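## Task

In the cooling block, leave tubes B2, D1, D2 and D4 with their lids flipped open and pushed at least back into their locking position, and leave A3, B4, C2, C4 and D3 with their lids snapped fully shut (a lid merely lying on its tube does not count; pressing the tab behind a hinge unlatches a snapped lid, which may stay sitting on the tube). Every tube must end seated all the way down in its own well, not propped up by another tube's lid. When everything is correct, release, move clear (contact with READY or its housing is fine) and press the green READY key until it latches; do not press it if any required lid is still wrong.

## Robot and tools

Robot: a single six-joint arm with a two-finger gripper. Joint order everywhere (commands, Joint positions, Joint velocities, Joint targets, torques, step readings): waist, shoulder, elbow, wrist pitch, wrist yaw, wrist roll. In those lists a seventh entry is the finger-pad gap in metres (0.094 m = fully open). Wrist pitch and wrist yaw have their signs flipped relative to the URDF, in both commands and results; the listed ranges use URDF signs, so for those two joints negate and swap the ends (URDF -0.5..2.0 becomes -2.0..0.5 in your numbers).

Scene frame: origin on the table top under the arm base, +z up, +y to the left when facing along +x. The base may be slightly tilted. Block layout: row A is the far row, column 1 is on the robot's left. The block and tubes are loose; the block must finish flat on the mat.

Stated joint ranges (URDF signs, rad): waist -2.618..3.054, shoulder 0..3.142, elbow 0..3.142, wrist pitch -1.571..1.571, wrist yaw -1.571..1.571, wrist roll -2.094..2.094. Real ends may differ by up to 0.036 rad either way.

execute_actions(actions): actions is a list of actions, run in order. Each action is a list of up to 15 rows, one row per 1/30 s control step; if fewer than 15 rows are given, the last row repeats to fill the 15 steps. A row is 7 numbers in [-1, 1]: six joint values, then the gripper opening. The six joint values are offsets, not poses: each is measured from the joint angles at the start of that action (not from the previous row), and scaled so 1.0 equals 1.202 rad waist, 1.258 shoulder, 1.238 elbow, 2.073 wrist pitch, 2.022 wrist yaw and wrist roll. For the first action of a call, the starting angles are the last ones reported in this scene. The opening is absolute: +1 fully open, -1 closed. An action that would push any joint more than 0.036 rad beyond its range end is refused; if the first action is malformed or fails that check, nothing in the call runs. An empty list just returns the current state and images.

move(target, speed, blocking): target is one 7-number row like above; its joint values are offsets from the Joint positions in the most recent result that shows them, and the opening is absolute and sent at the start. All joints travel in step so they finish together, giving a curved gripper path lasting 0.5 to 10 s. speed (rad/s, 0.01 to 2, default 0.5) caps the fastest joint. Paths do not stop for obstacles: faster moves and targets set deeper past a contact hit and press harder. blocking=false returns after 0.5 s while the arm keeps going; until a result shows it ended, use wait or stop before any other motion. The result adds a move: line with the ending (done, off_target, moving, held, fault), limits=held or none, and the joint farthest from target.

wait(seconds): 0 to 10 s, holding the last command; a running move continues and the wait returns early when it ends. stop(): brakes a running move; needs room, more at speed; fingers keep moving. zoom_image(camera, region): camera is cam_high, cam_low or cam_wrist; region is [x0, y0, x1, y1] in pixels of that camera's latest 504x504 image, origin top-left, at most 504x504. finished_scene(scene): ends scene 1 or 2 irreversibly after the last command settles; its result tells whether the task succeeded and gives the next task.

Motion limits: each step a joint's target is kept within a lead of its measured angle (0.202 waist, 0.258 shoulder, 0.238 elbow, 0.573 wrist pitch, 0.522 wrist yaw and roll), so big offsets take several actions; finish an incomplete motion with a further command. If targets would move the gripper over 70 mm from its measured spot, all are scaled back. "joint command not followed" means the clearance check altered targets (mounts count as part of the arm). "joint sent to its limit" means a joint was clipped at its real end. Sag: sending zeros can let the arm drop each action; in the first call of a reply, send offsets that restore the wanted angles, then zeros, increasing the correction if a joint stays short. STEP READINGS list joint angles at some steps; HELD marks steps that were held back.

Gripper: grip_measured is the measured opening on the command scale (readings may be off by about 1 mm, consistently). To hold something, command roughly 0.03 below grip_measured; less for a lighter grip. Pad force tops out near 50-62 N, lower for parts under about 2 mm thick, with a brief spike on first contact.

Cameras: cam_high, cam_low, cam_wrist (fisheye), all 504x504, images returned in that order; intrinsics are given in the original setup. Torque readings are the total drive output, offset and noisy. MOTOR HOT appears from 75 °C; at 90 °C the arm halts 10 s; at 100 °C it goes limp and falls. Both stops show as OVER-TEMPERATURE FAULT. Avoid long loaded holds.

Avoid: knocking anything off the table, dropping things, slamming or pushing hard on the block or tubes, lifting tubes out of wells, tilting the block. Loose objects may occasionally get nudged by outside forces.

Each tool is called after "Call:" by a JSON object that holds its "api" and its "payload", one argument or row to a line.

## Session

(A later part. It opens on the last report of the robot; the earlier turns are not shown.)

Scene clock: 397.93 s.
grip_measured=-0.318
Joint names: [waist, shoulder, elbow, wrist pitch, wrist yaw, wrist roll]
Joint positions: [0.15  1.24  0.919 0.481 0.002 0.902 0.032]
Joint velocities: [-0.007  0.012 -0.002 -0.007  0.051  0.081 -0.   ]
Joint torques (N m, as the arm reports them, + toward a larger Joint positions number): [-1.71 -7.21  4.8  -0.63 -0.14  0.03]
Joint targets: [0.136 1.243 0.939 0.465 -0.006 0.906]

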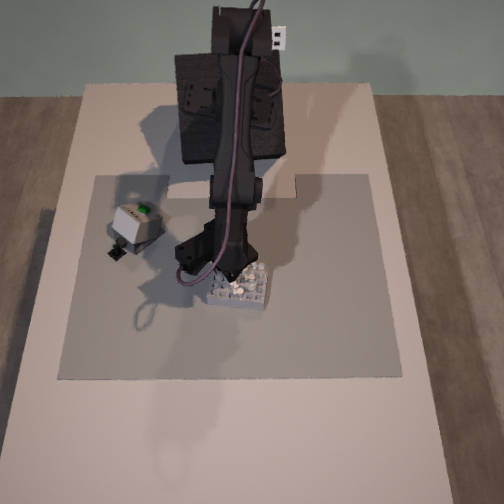

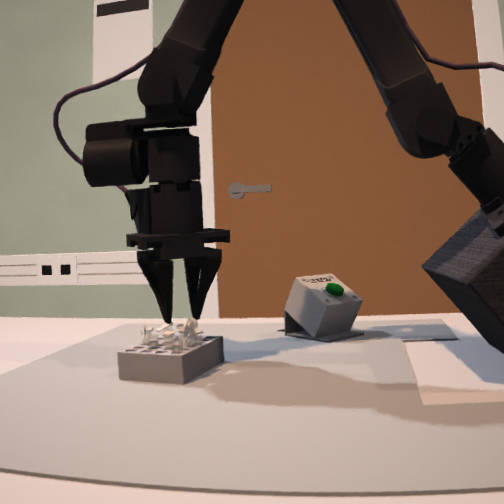

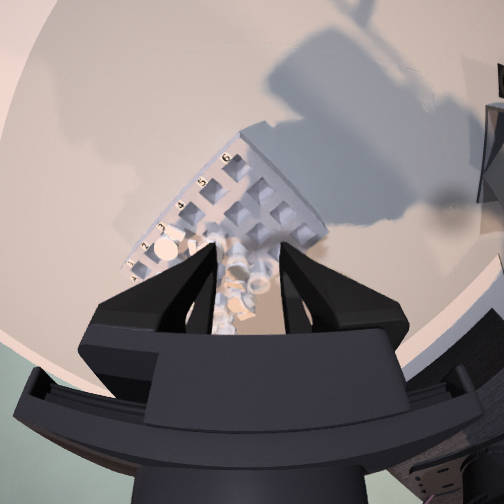

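Call:
{"api": "move", "payload": {
  "target": [0.0,0.011,0.0,-0.013,-0.003,0.002,-0.36],
  "speed": 0.02
}}

Call:
{"api": "zoom_image", "payload": {
  "camera": "cam_low",
  "region": [100, 280, 260, 390]
}}

Call:
{"api": "zoom_image", "payload": {
  "camera": "cam_wrist",
  "region": [120, 180, 340, 340]
}}

Scene clock: 405.00 s.
grip_measured=-0.358
Joint names: [waist, shoulder, elbow, wrist pitch, wrist yaw, wrist roll]
Joint positions: [0.15  1.248 0.919 0.474 0.004 0.902 0.03 ]
Joint velocities: [ 0.002  0.002 -0.032  0.007 -0.081  0.066  0.   ]
Joint torques (N m, as the arm reports them, + toward a larger Joint positions number): [-0.36 -6.91  3.32 -0.66 -0.14  0.04]
Joint targets: [0.150 1.254 0.919 0.455 -0.004 0.906]
move: done; limits=none; farthest joint: the wrist pitch, 0.020 radians from its target (0.027 radians at the start)

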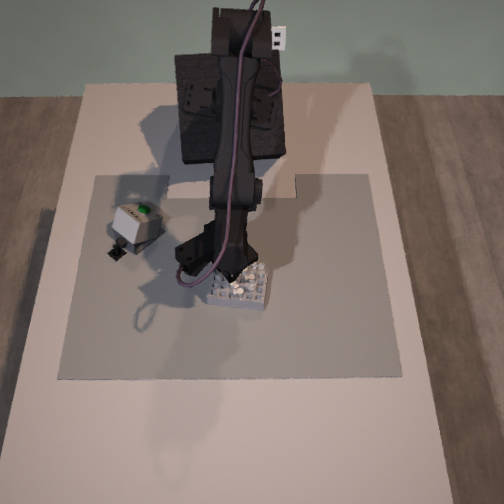

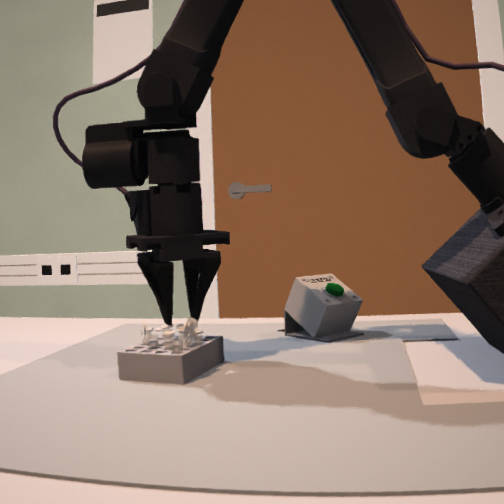

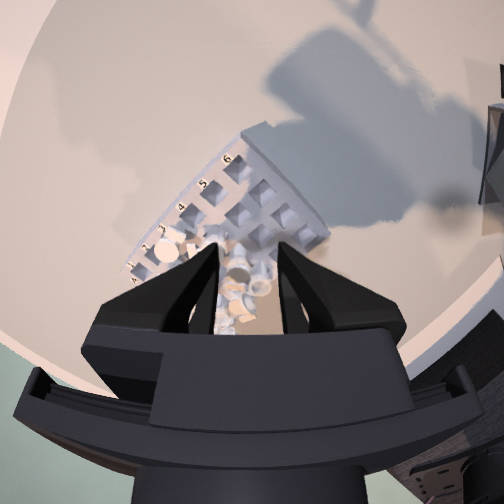

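Region (100, 280, 260, 390) of cam_low's 504x504 image, scaled by 3.150, with more detail than that image has; it fills the top 346 rows of this view, and the rest is white.

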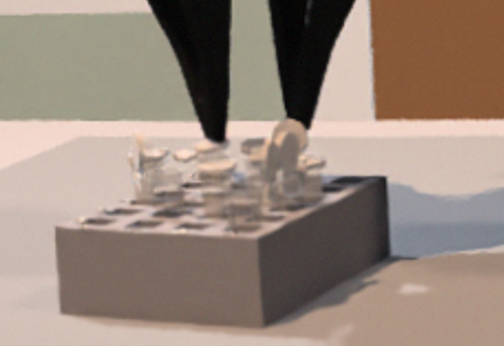

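Region (120, 180, 340, 340) of cam_wrist's 504x504 image, scaled by 2.291, with more detail than that image has; it fills the top 367 rows of this view, and the rest is white.

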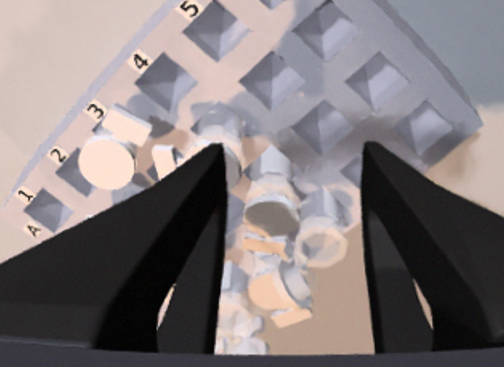

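Call:
{"api": "move", "payload": {
  "target": [0.0,0.016,-0.005,-0.012,-0.004,0.002,-0.36],
  "speed": 0.02
}}

Call:
{"api": "zoom_image", "payload": {
  "camera": "cam_low",
  "region": [100, 280, 260, 390]
}}

Scene clock: 416.60 s.
grip_measured=-0.358
Joint names: [waist, shoulder, elbow, wrist pitch, wrist yaw, wrist roll]
Joint positions: [0.15  1.258 0.919 0.47  0.005 0.902 0.03 ]
Joint velocities: [ 0.012 -0.012 -0.007  0.007 -0.007 -0.037 -0.001]
Joint torques (N m, as the arm reports them, + toward a larger Joint positions number): [-0.38 -6.64  2.84 -0.67 -0.15  0.03]
Joint targets: [0.150 1.268 0.913 0.449 -0.004 0.906]
move: off_target; limits=none; farthest joint: the wrist pitch, 0.021 radians from its target (0.025 radians at the start)

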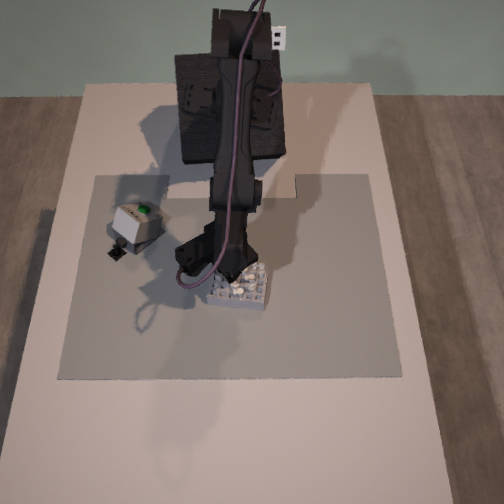

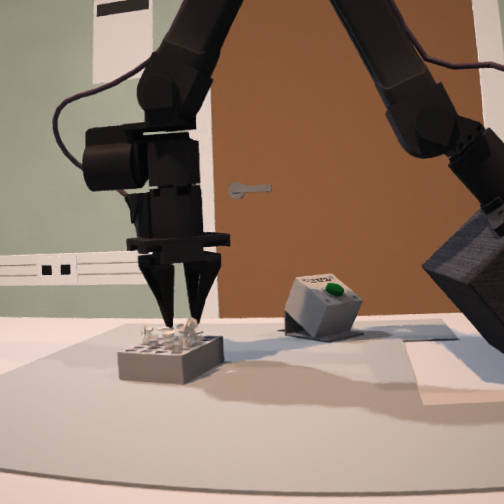

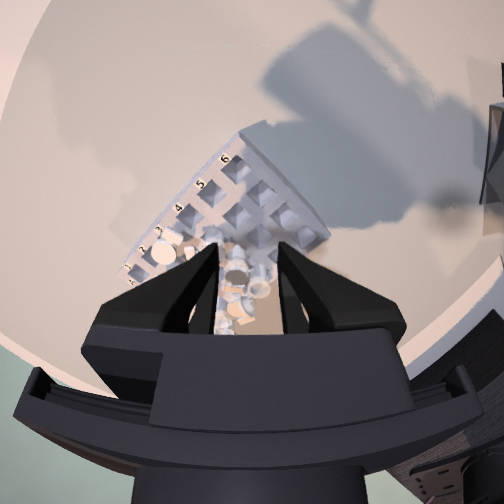

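Region (100, 280, 260, 390) of cam_low's 504x504 image, scaled by 3.150, with more detail than that image has; it fills the top 346 rows of this view, and the rest is white.

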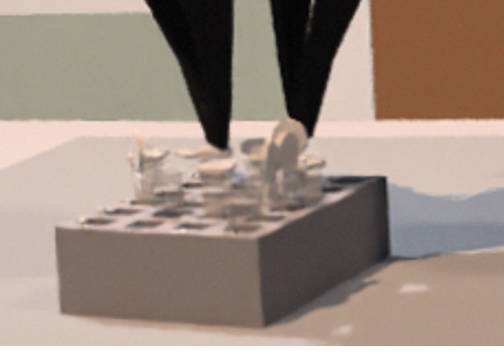

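Call:
{"api": "zoom_image", "payload": {
  "camera": "cam_wrist",
  "region": [120, 180, 340, 340]
}}

Region (120, 180, 340, 340) of cam_wrist's 504x504 image, scaled by 2.291, with more detail than that image has; it fills the top 367 rows of this view, and the rest is white.

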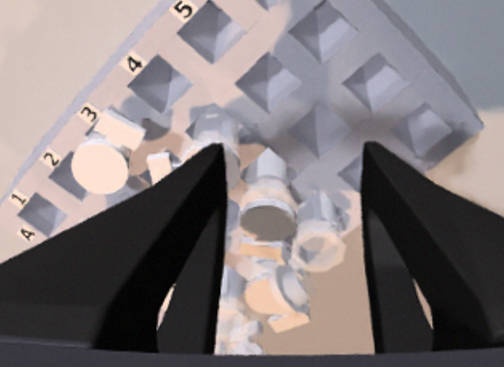

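Call:
{"api": "move", "payload": {
  "target": [0.0,0.008,-0.005,-0.014,-0.004,0.002,-0.29],
  "speed": 0.02
}}

Call:
{"api": "zoom_image", "payload": {
  "camera": "cam_wrist",
  "region": [120, 180, 340, 340]
}}

Call:
{"api": "zoom_image", "payload": {
  "camera": "cam_low",
  "region": [100, 280, 260, 390]
}}

Scene clock: 424.33 s.
grip_measured=-0.292
Joint names: [waist, shoulder, elbow, wrist pitch, wrist yaw, wrist roll]
Joint positions: [0.15  1.258 0.919 0.473 0.004 0.902 0.033]
Joint velocities: [-0.012  0.012  0.017  0.066  0.037 -0.066  0.   ]
Joint torques (N m, as the arm reports them, + toward a larger Joint positions number): [-0.38 -6.65  2.83 -0.75 -0.14  0.04]
Joint targets: [0.150 1.268 0.913 0.442 -0.003 0.906]
move: off_target; limits=none; farthest joint: the wrist pitch, 0.032 radians from its target (0.029 radians at the start)

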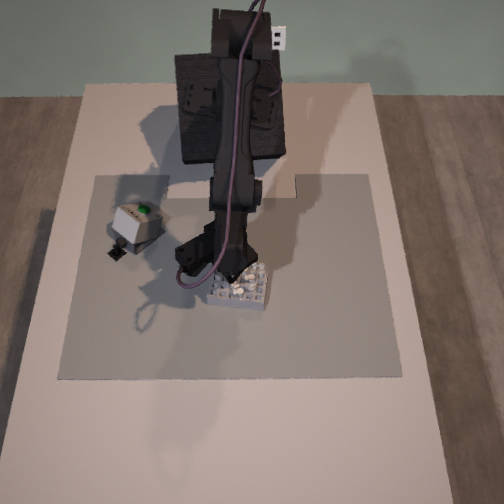

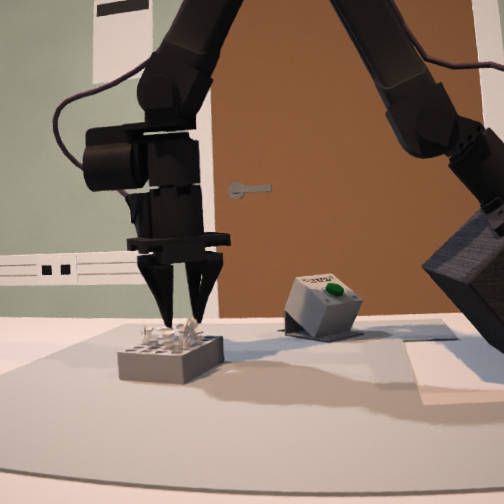

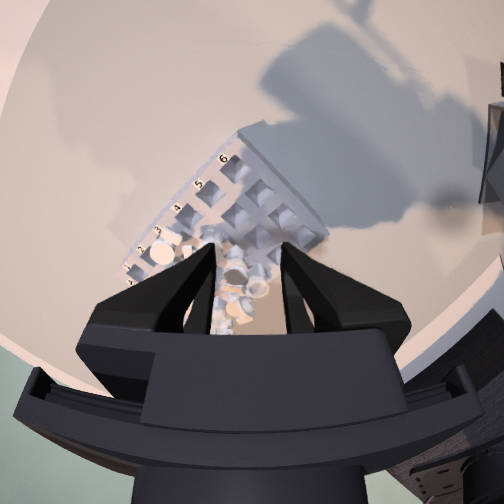

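Region (120, 180, 340, 340) of cam_wrist's 504x504 image, scaled by 2.291, with more detail than that image has; it fills the top 367 rows of this view, and the rest is white.

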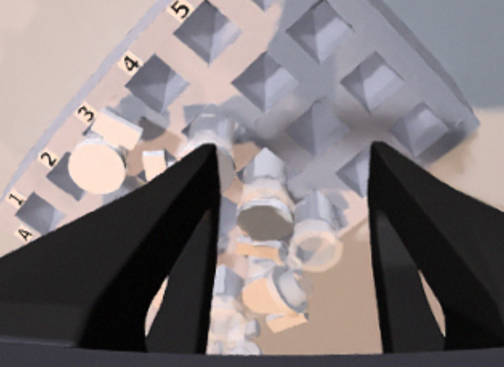

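Region (100, 280, 260, 390) of cam_low's 504x504 image, scaled by 3.150, with more detail than that image has; it fills the top 346 rows of this view, and the rest is white.

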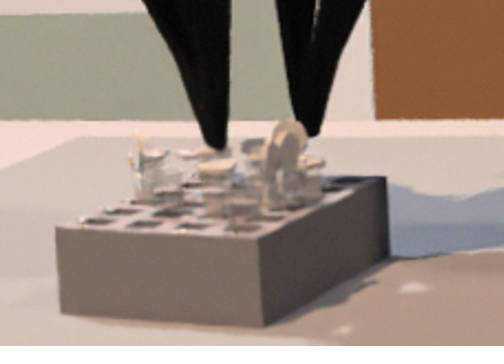

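Call:
{"api": "execute_actions", "payload": {
  "actions": [
    [[0,0.009,-0.005,-0.015,-0.004,0.002,-0.29],[0,0.010,-0.005,-0.015,-0.004,0.002,-0.29],[0,0.011,-0.005,-0.016,-0.004,0.002,-0.29],[0,0.012,-0.005,-0.016,-0.004,0.002,-0.29],[0,0.013,-0.005,-0.017,-0.004,0.002,-0.29],[0,0.014,-0.005,-0.017,-0.004,0.002,-0.29],[0,0.015,-0.005,-0.018,-0.004,0.002,-0.29],[0,0.016,-0.005,-0.018,-0.004,0.002,-0.29],[0,0.017,-0.005,-0.019,-0.004,0.002,-0.29],[0,0.018,-0.005,-0.019,-0.004,0.002,-0.29],[0,0.019,-0.005,-0.02,-0.004,0.002,-0.29],[0,0.020,-0.005,-0.02,-0.004,0.002,-0.29],[0,0.021,-0.005,-0.021,-0.004,0.002,-0.29],[0,0.022,-0.005,-0.021,-0.004,0.002,-0.29],[0,0.022,-0.005,-0.021,-0.004,0.002,-0.29]]
  ]
}}

Call:
{"api": "zoom_image", "payload": {
  "camera": "cam_low",
  "region": [100, 280, 260, 390]
}}

Scene clock: 430.50 s.
grip_measured=-0.292
Joint names: [waist, shoulder, elbow, wrist pitch, wrist yaw, wrist roll]
Joint positions: [0.15  1.259 0.919 0.471 0.004 0.902 0.033]
Joint velocities: [ 0.002 -0.012 -0.007  0.007 -0.037 -0.037  0.   ]
Joint torques (N m, as the arm reports them, + toward a larger Joint positions number): [-0.39 -5.27  2.82 -0.85 -0.14  0.04]
Joint targets: [0.150 1.285 0.913 0.429 -0.004 0.906]
Step readings (joint positions):
0: [0.150 1.258 0.919 0.473 0.004 0.902]
1: [0.150 1.258 0.919 0.473 0.004 0.902]
2: [0.150 1.258 0.919 0.473 0.004 0.902]
4: [0.150 1.258 0.919 0.472 0.004 0.902]
8: [0.150 1.258 0.919 0.472 0.004 0.902]
15: Joint positions above

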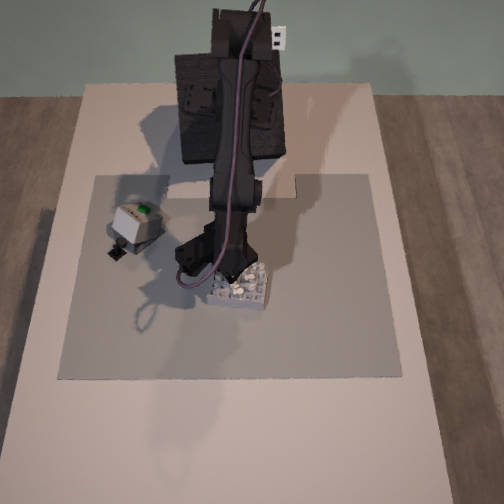

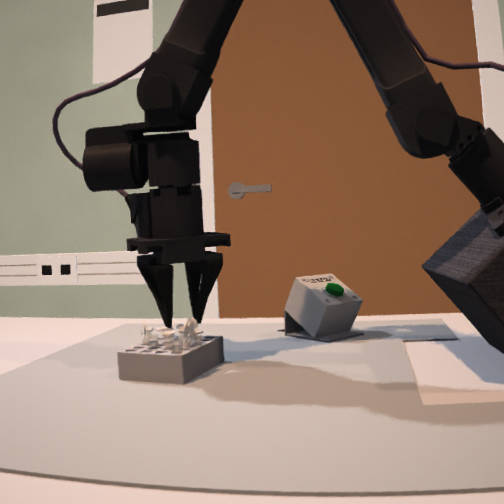

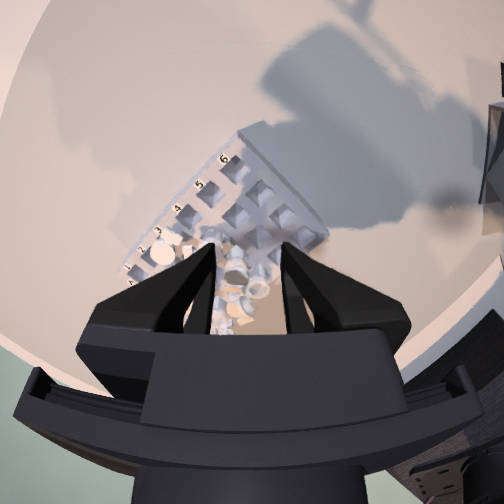

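Region (100, 280, 260, 390) of cam_low's 504x504 image, scaled by 3.150, with more detail than that image has; it fills the top 346 rows of this view, and the rest is white.

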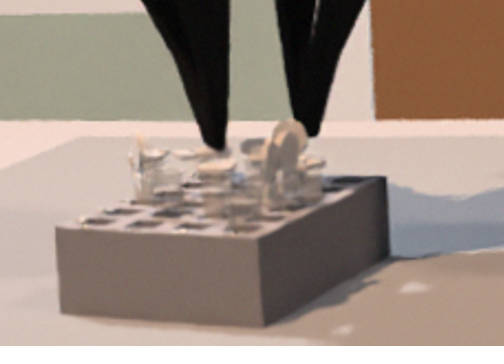

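Call:
{"api": "execute_actions", "payload": {
  "actions": [
    [[0,0.022,-0.005,-0.02,-0.004,0.002,-0.29],[0,0.023,-0.005,-0.02,-0.004,0.002,-0.29],[0,0.024,-0.005,-0.02,-0.004,0.002,-0.29],[0,0.025,-0.005,-0.02,-0.004,0.002,-0.29],[0,0.026,-0.005,-0.02,-0.004,0.002,-0.29],[0,0.027,-0.005,-0.02,-0.004,0.002,-0.29],[0,0.028,-0.005,-0.02,-0.004,0.002,-0.29],[0,0.029,-0.005,-0.02,-0.004,0.002,-0.29],[0,0.030,-0.005,-0.02,-0.004,0.002,-0.29],[0,0.031,-0.005,-0.02,-0.004,0.002,-0.29],[0,0.032,-0.005,-0.02,-0.004,0.002,-0.29],[0,0.033,-0.005,-0.02,-0.004,0.002,-0.29],[0,0.034,-0.005,-0.02,-0.004,0.002,-0.29],[0,0.035,-0.005,-0.02,-0.004,0.002,-0.29],[0,0.036,-0.005,-0.02,-0.004,0.002,-0.29]]
  ]
}}

Call:
{"api": "zoom_image", "payload": {
  "camera": "cam_low",
  "region": [100, 280, 260, 390]
}}

Scene clock: 439.23 s.
grip_measured=-0.292
Joint names: [waist, shoulder, elbow, wrist pitch, wrist yaw, wrist roll]
Joint positions: [0.15  1.261 0.919 0.471 0.004 0.902 0.033]
Joint velocities: [-0.012  0.002  0.002 -0.022  0.066  0.051  0.001]
Joint torques (N m, as the arm reports them, + toward a larger Joint positions number): [-0.4  -3.94  2.83 -0.86 -0.14  0.03]
Joint targets: [0.150 1.304 0.913 0.430 -0.004 0.906]
Step readings (joint positions):
0: [0.150 1.259 0.919 0.471 0.004 0.902]
1: [0.150 1.259 0.919 0.471 0.004 0.902]
2: [0.150 1.259 0.919 0.471 0.004 0.902]
4: [0.150 1.259 0.919 0.471 0.004 0.902]
8: [0.150 1.260 0.919 0.471 0.004 0.902]
15: Joint positions above

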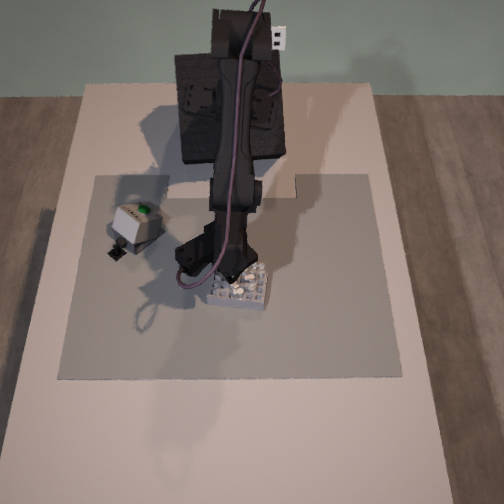

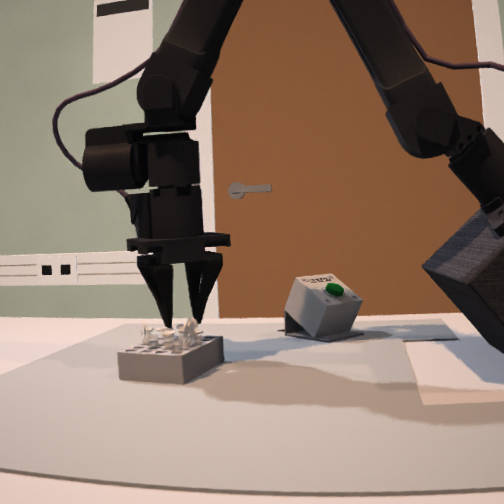

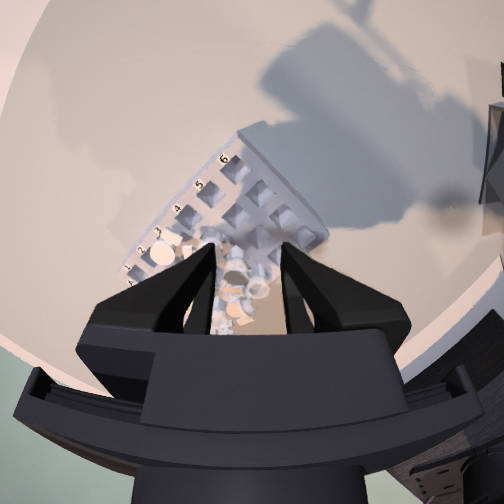

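Region (100, 280, 260, 390) of cam_low's 504x504 image, scaled by 3.150, with more detail than that image has; it fills the top 346 rows of this view, and the rest is white.

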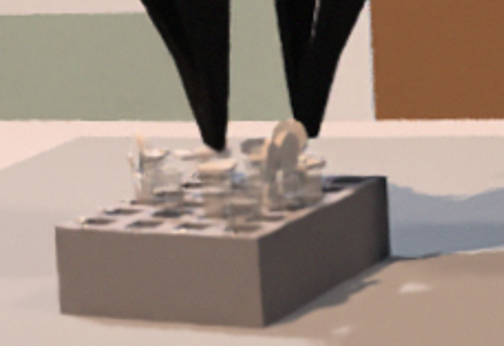

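Call:
{"api": "execute_actions", "payload": {
  "actions": [
    [[0,0.035,-0.005,-0.02,-0.004,0.002,-0.29],[0,0.036,-0.005,-0.02,-0.004,0.002,-0.29],[0,0.037,-0.005,-0.02,-0.004,0.002,-0.29],[0,0.038,-0.005,-0.02,-0.004,0.002,-0.29],[0,0.039,-0.005,-0.02,-0.004,0.002,-0.29],[0,0.040,-0.005,-0.02,-0.004,0.002,-0.29],[0,0.041,-0.005,-0.02,-0.004,0.002,-0.29],[0,0.042,-0.005,-0.02,-0.004,0.002,-0.29],[0,0.043,-0.005,-0.02,-0.004,0.002,-0.29],[0,0.044,-0.005,-0.02,-0.004,0.002,-0.29],[0,0.045,-0.005,-0.02,-0.004,0.002,-0.29],[0,0.046,-0.005,-0.02,-0.004,0.002,-0.29]]
  ]
}}

Call:
{"api": "zoom_image", "payload": {
  "camera": "cam_low",
  "region": [100, 280, 260, 390]
}}

Scene clock: 445.73 s.
grip_measured=-0.292
Joint names: [waist, shoulder, elbow, wrist pitch, wrist yaw, wrist roll]
Joint positions: [0.15  1.263 0.919 0.471 0.004 0.902 0.033]
Joint velocities: [-0.002  0.012 -0.007 -0.037  0.037 -0.037  0.001]
Joint torques (N m, as the arm reports them, + toward a larger Joint positions number): [-0.37 -2.74  2.82 -0.85 -0.14  0.04]
Joint targets: [0.150 1.319 0.913 0.430 -0.004 0.906]
Step readings (joint positions):
0: [0.150 1.261 0.919 0.471 0.004 0.902]
1: [0.150 1.261 0.919 0.471 0.004 0.902]
2: [0.150 1.261 0.919 0.471 0.004 0.902]
4: [0.150 1.261 0.919 0.471 0.004 0.902]
8: [0.150 1.262 0.919 0.471 0.004 0.902]
15: Joint positions above

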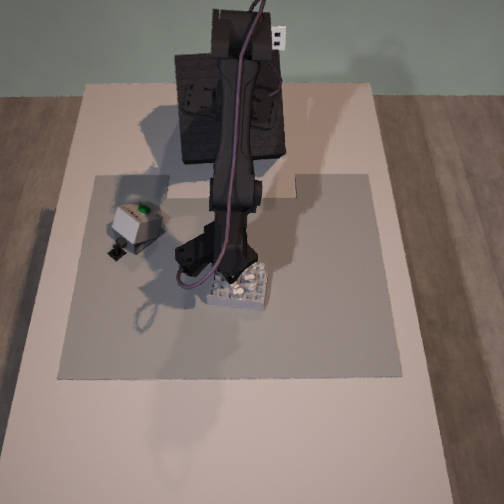

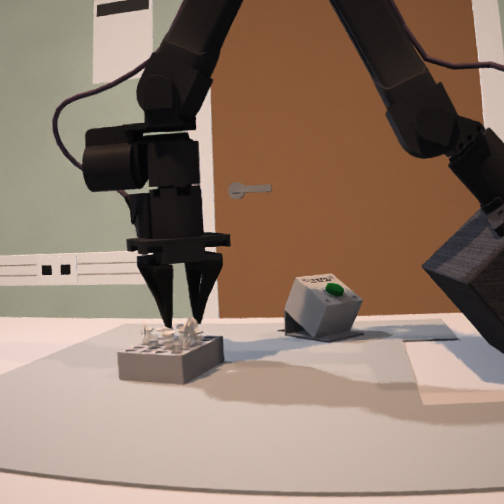

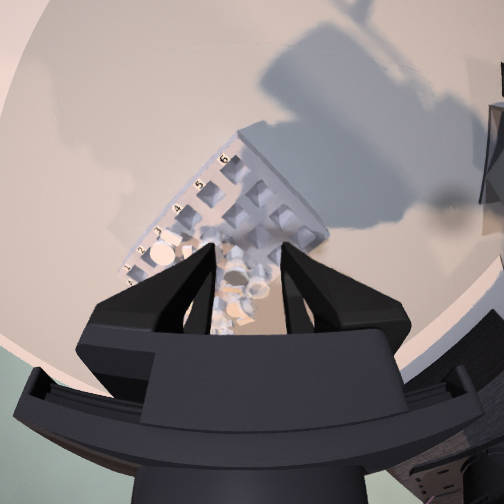

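Region (100, 280, 260, 390) of cam_low's 504x504 image, scaled by 3.150, with more detail than that image has; it fills the top 346 rows of this view, and the rest is white.

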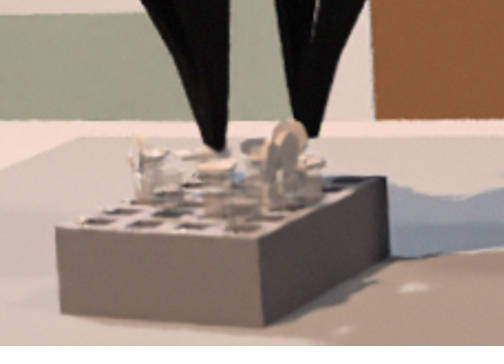

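Call:
{"api": "move", "payload": {
  "target": [0.0,-0.048,0.0,0.002,0.0,0.0,-0.29],
  "speed": 0.04
}}

Call:
{"api": "zoom_image", "payload": {
  "camera": "cam_low",
  "region": [100, 280, 260, 390]
}}

Call:
{"api": "zoom_image", "payload": {
  "camera": "cam_wrist",
  "region": [120, 180, 340, 340]
}}

Scene clock: 451.37 s.
grip_measured=-0.292
Joint names: [waist, shoulder, elbow, wrist pitch, wrist yaw, wrist roll]
Joint positions: [0.15  1.229 0.919 0.472 0.006 0.902 0.033]
Joint velocities: [ 0.007 -0.007 -0.002 -0.022  0.022 -0.037  0.   ]
Joint torques (N m, as the arm reports them, + toward a larger Joint positions number): [-0.37 -9.73  3.31 -0.49 -0.09 -0.01]
Joint targets: [0.150 1.202 0.919 0.475 0.004 0.902]
move: off_target; limits=none; farthest joint: the shoulder, 0.027 radians from its target (0.060 radians at the start)

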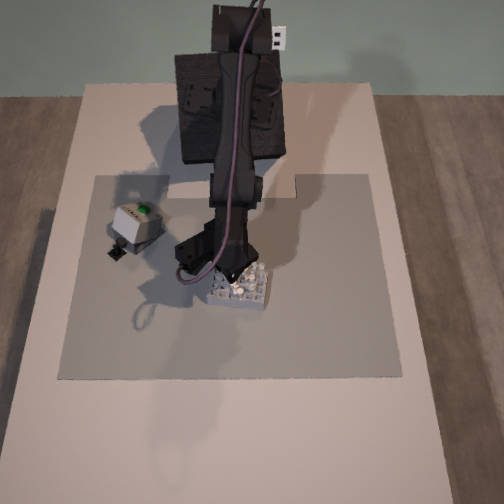

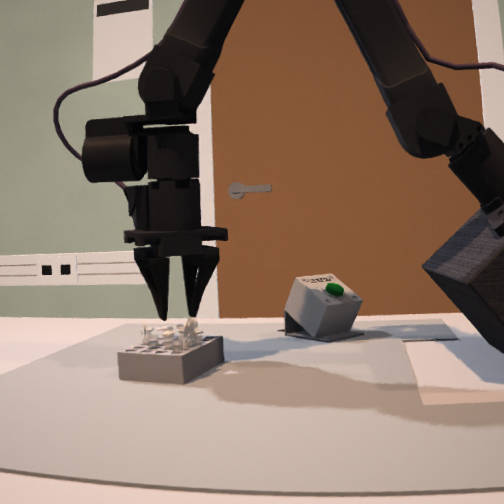

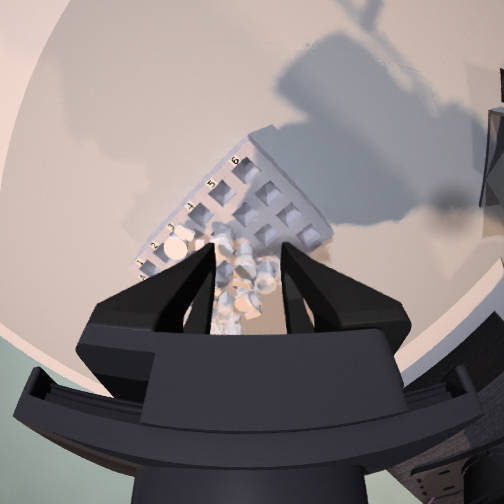

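Region (100, 280, 260, 390) of cam_low's 504x504 image, scaled by 3.150, with more detail than that image has; it fills the top 346 rows of this view, and the rest is white.

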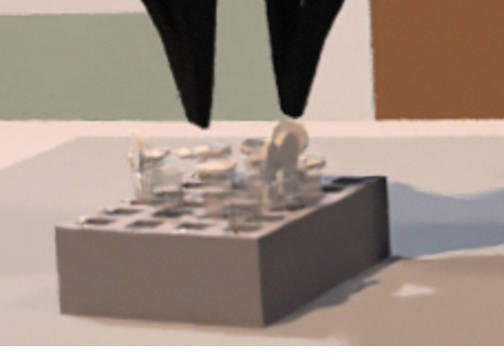

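Region (120, 180, 340, 340) of cam_wrist's 504x504 image, scaled by 2.291, with more detail than that image has; it fills the top 367 rows of this view, and the rest is white.

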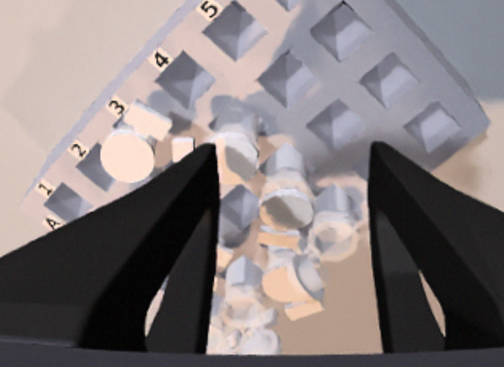

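Call:
{"api": "move", "payload": {
  "target": [0.036,-0.047,-0.044,-0.015,0.0,0.0,-1],
  "speed": 0.04
}}

Call:
{"api": "zoom_image", "payload": {
  "camera": "cam_low",
  "region": [100, 280, 260, 390]
}}

Call:
{"api": "zoom_image", "payload": {
  "camera": "cam_wrist",
  "region": [140, 160, 360, 320]
}}

Scene clock: 472.07 s.
grip_measured=-0.981
Joint names: [waist, shoulder, elbow, wrist pitch, wrist yaw, wrist roll]
Joint positions: [0.185 1.198 0.874 0.458 0.008 0.902 0.001]
Joint velocities: [-0.017  0.007  0.002 -0.007  0.022  0.022  0.001]
Joint torques (N m, as the arm reports them, + toward a larger Joint positions number): [ 0.54 -9.46  2.65 -0.65 -0.07 -0.01]
Joint targets: [0.193 1.170 0.864 0.441 0.006 0.902]
move: off_target; limits=none; farthest joint: the shoulder, 0.028 radians from its target (0.060 radians at the start)

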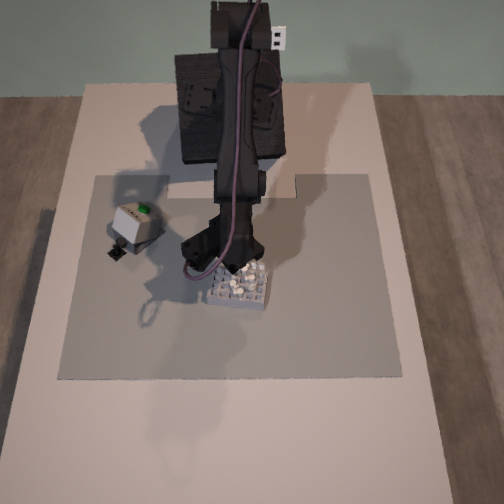

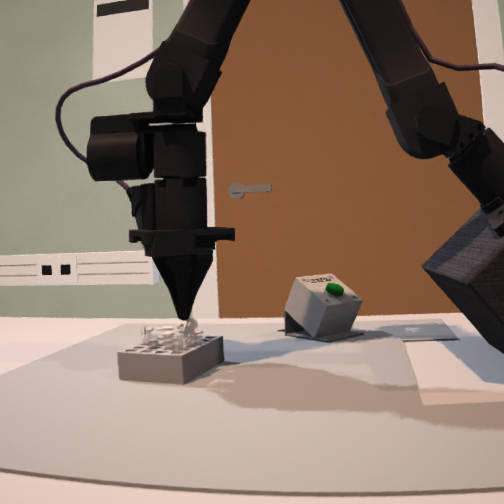

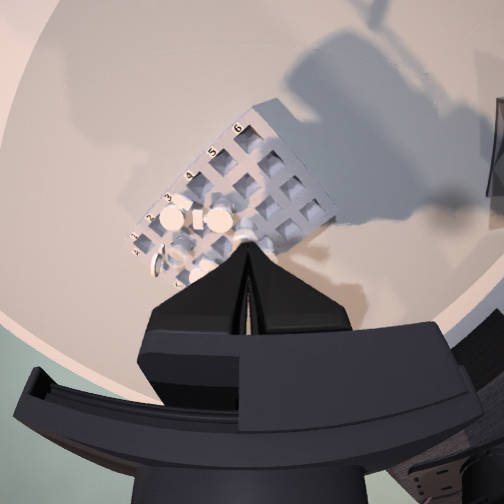

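Region (100, 280, 260, 390) of cam_low's 504x504 image, scaled by 3.150, with more detail than that image has; it fills the top 346 rows of this view, and the rest is white.

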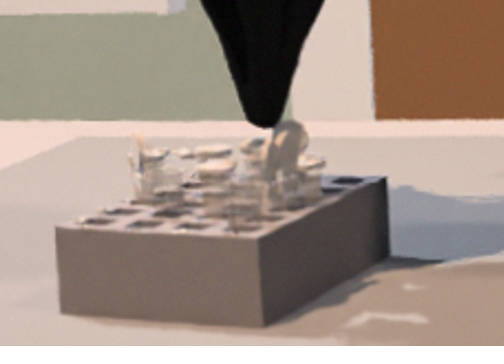

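Region (140, 160, 360, 320) of cam_wrist's 504x504 image, scaled by 2.291, with more detail than that image has; it fills the top 367 rows of this view, and the rest is white.

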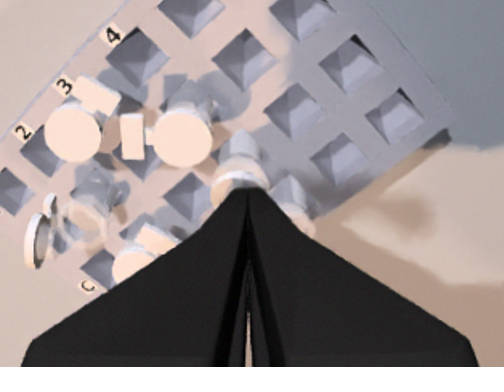

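Call:
{"api": "move", "payload": {
  "target": [0.003,0.0175,-0.004,-0.022,0.0,0.0,-1],
  "speed": 0.03
}}

Call:
{"api": "zoom_image", "payload": {
  "camera": "cam_low",
  "region": [100, 280, 260, 390]
}}

Call:
{"api": "zoom_image", "payload": {
  "camera": "cam_wrist",
  "region": [140, 160, 360, 320]
}}

Scene clock: 478.93 s.
grip_measured=-0.981
Joint names: [waist, shoulder, elbow, wrist pitch, wrist yaw, wrist roll]
Joint positions: [0.185 1.217 0.874 0.429 0.009 0.902 0.001]
Joint velocities: [-0.007 -0.022 -0.027 -0.051 -0.081 -0.022  0.   ]
Joint torques (N m, as the arm reports them, + toward a larger Joint positions number): [ 0.1  -7.04  2.94 -0.66 -0.06 -0.01]
Joint targets: [0.189 1.220 0.869 0.413 0.008 0.902]
move: done; limits=none; farthest joint: the wrist pitch, 0.017 radians from its target (0.045 radians at the start)

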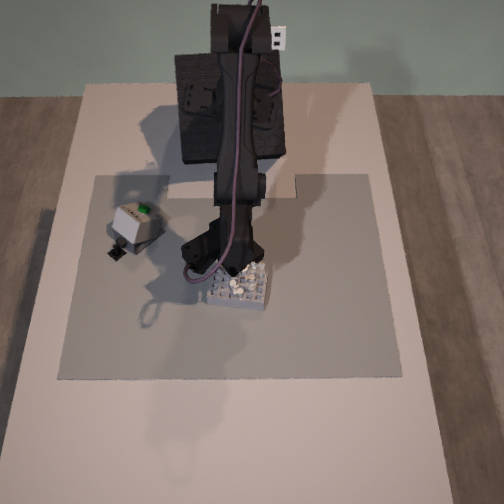

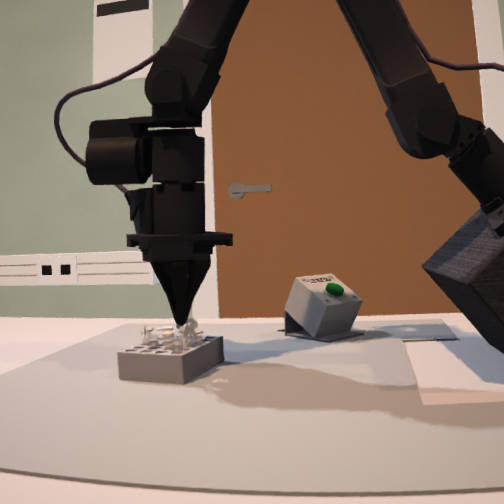

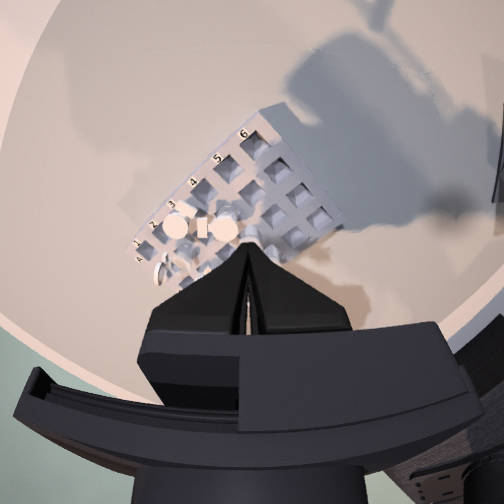

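Region (100, 280, 260, 390) of cam_low's 504x504 image, scaled by 3.150, with more detail than that image has; it fills the top 346 rows of this view, and the rest is white.

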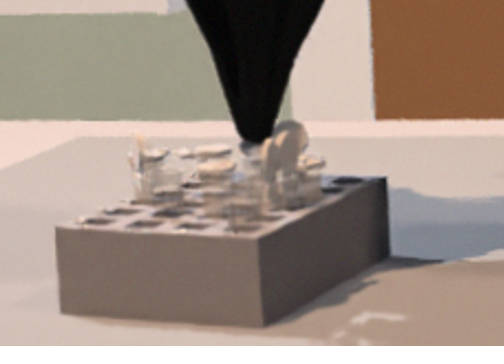

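Region (140, 160, 360, 320) of cam_wrist's 504x504 image, scaled by 2.291, with more detail than that image has; it fills the top 367 rows of this view, and the rest is white.

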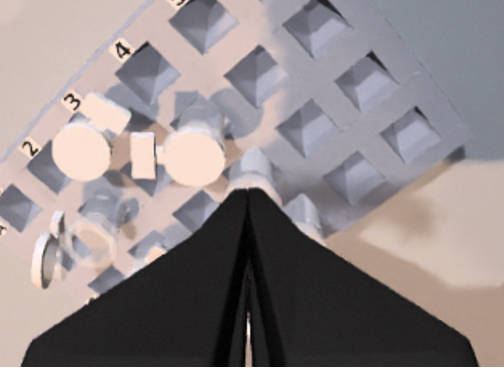

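Call:
{"api": "execute_actions", "payload": {
  "actions": [
    [[0.003,0.003,-0.004,-0.008,0,0,-1],[0.003,0.004,-0.004,-0.0085,0,0,-1],[0.003,0.005,-0.004,-0.009,0,0,-1],[0.003,0.0055,-0.004,-0.0095,0,0,-1],[0.003,0.006,-0.004,-0.01,0,0,-1],[0.003,0.0065,-0.004,-0.01,0,0,-1],[0.003,0.007,-0.004,-0.0105,0,0,-1],[0.003,0.0075,-0.004,-0.011,0,0,-1],[0.003,0.008,-0.004,-0.011,0,0,-1],[0.003,0.0085,-0.004,-0.0115,0,0,-1],[0.003,0.009,-0.004,-0.012,0,0,-1],[0.003,0.0095,-0.004,-0.012,0,0,-1],[0.003,0.01,-0.004,-0.012,0,0,-1]]
  ]
}}

Call:
{"api": "wait", "payload": {
  "seconds": 0.5
}}

Call:
{"api": "zoom_image", "payload": {
  "camera": "cam_low",
  "region": [100, 280, 260, 390]
}}

Scene clock: 484.50 s.
grip_measured=-0.981
Joint names: [waist, shoulder, elbow, wrist pitch, wrist yaw, wrist roll]
Joint positions: [0.185 1.221 0.874 0.422 0.01  0.902 0.001]
Joint velocities: [-0.007  0.002 -0.027  0.007  0.007 -0.022  0.001]
Joint torques (N m, as the arm reports them, + toward a larger Joint positions number): [ 0.09 -6.51  2.95 -0.69 -0.07 -0.01]
Joint targets: [0.189 1.230 0.869 0.404 0.009 0.902]
Step readings (joint positions):
0: [0.185 1.217 0.874 0.429 0.009 0.902]
1: [0.185 1.217 0.874 0.429 0.009 0.902]
2: [0.185 1.217 0.874 0.429 0.009 0.902]
4: [0.185 1.217 0.874 0.428 0.010 0.902]
8: [0.185 1.217 0.874 0.426 0.010 0.902]
15: Joint positions above

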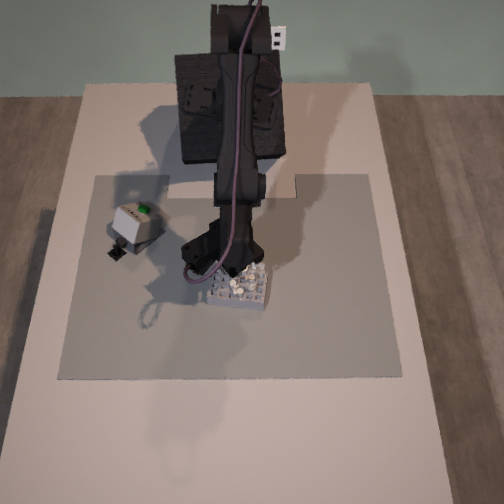

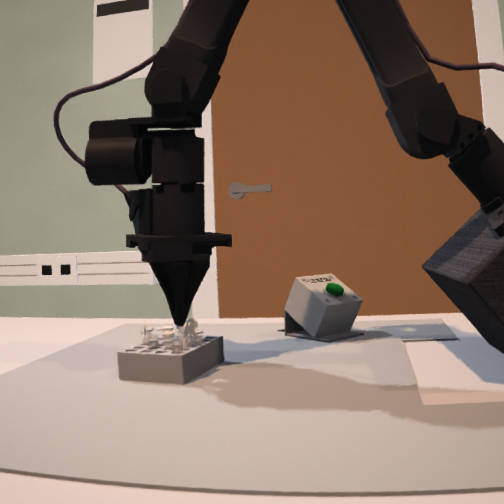

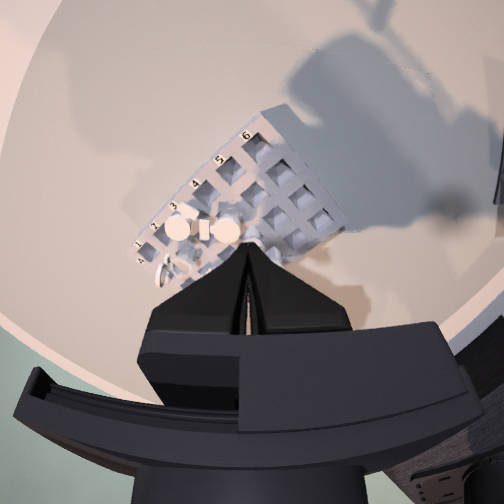

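Scene clock: 485.00 s.
grip_measured=-0.981
Joint names: [waist, shoulder, elbow, wrist pitch, wrist yaw, wrist roll]
Joint positions: [0.185 1.221 0.874 0.422 0.01  0.902 0.001]
Joint velocities: [ 0.012 -0.022 -0.012  0.037  0.007  0.066  0.   ]
Joint torques (N m, as the arm reports them, + toward a larger Joint positions number): [ 0.08 -6.51  2.93 -0.69 -0.06 -0.01]
Joint targets: [0.189 1.230 0.869 0.404 0.009 0.902]
wait: 0.50 s; at rest by 0.17 s

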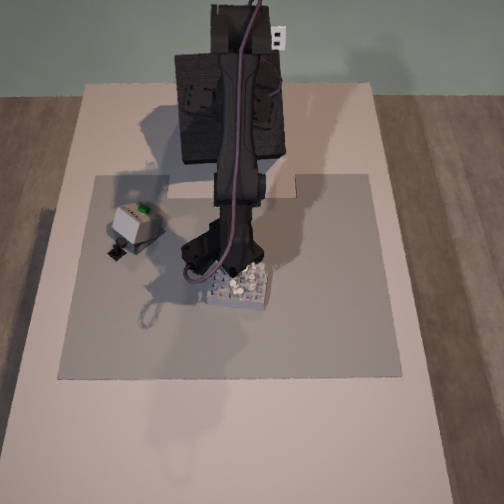

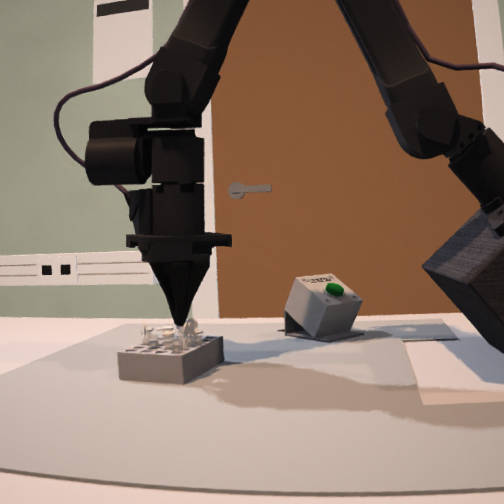

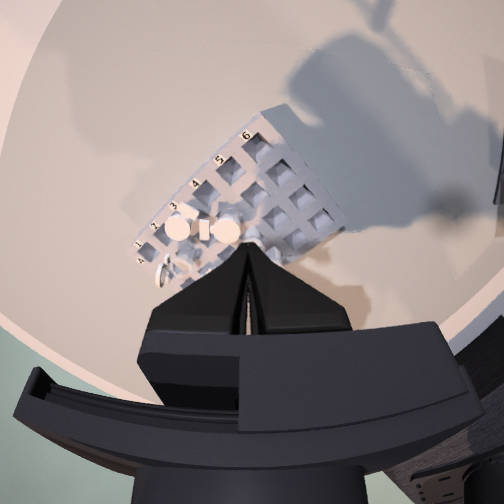

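Region (100, 280, 260, 390) of cam_low's 504x504 image, scaled by 3.150, with more detail than that image has; it fills the top 346 rows of this view, and the rest is white.

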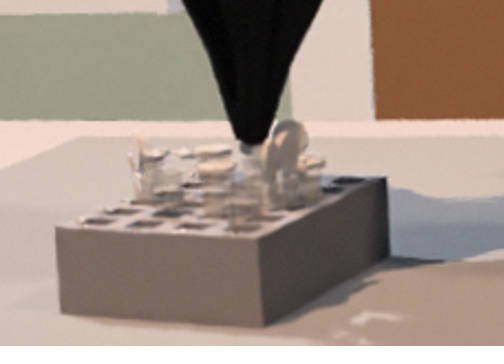

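Call:
{"api": "execute_actions", "payload": {
  "actions": [
    [[0.003,0.008,-0.004,-0.008,0,0,-1],[0.003,0.009,-0.004,-0.008,0,0,-1],[0.003,0.010,-0.004,-0.008,0,0,-1],[0.003,0.011,-0.004,-0.008,0,0,-1],[0.003,0.012,-0.004,-0.008,0,0,-1],[0.003,0.013,-0.004,-0.008,0,0,-1],[0.003,0.014,-0.004,-0.008,0,0,-1],[0.003,0.015,-0.004,-0.008,0,0,-1],[0.003,0.016,-0.004,-0.008,0,0,-1],[0.003,0.017,-0.004,-0.008,0,0,-1],[0.003,0.018,-0.004,-0.008,0,0,-1]]
  ]
}}

Call:
{"api": "zoom_image", "payload": {
  "camera": "cam_low",
  "region": [100, 280, 260, 390]
}}

Scene clock: 490.40 s.
grip_measured=-0.981
Joint names: [waist, shoulder, elbow, wrist pitch, wrist yaw, wrist roll]
Joint positions: [0.185 1.231 0.874 0.417 0.012 0.902 0.001]
Joint velocities: [-0.002 -0.007 -0.002  0.007 -0.051 -0.007  0.001]
Joint torques (N m, as the arm reports them, + toward a larger Joint positions number): [ 0.17 -6.23  2.99 -0.62 -0.07 -0.01]
Joint targets: [0.189 1.244 0.869 0.405 0.010 0.902]
Step readings (joint positions):
0: [0.185 1.221 0.874 0.422 0.010 0.902]
1: [0.185 1.221 0.874 0.422 0.010 0.902]
2: [0.185 1.221 0.874 0.422 0.010 0.902]
4: [0.185 1.221 0.874 0.422 0.010 0.902]
8: [0.185 1.224 0.874 0.420 0.010 0.902]
15: Joint positions above

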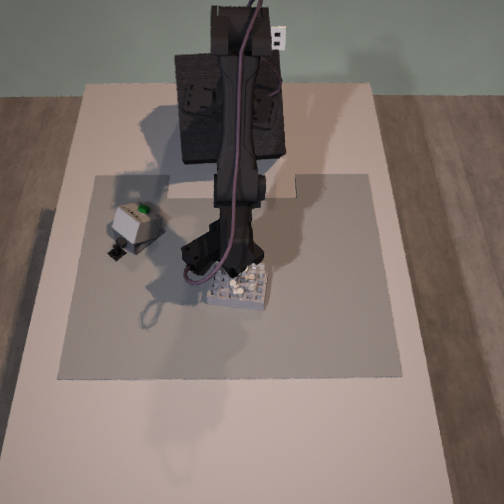

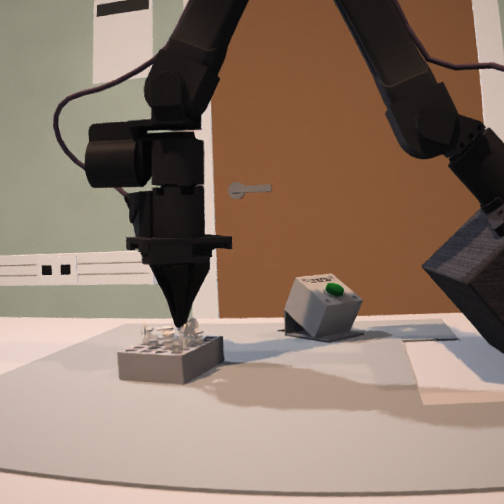

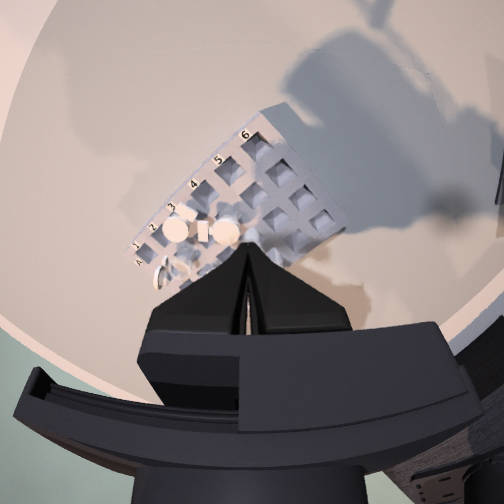

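Region (100, 280, 260, 390) of cam_low's 504x504 image, scaled by 3.150, with more detail than that image has; it fills the top 346 rows of this view, and the rest is white.

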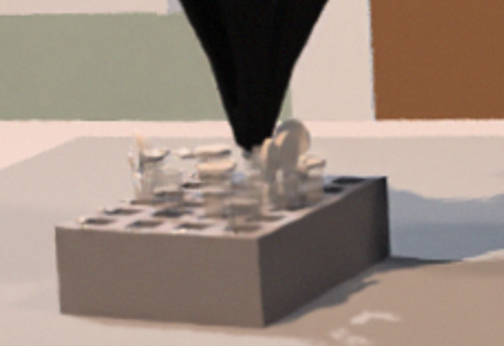

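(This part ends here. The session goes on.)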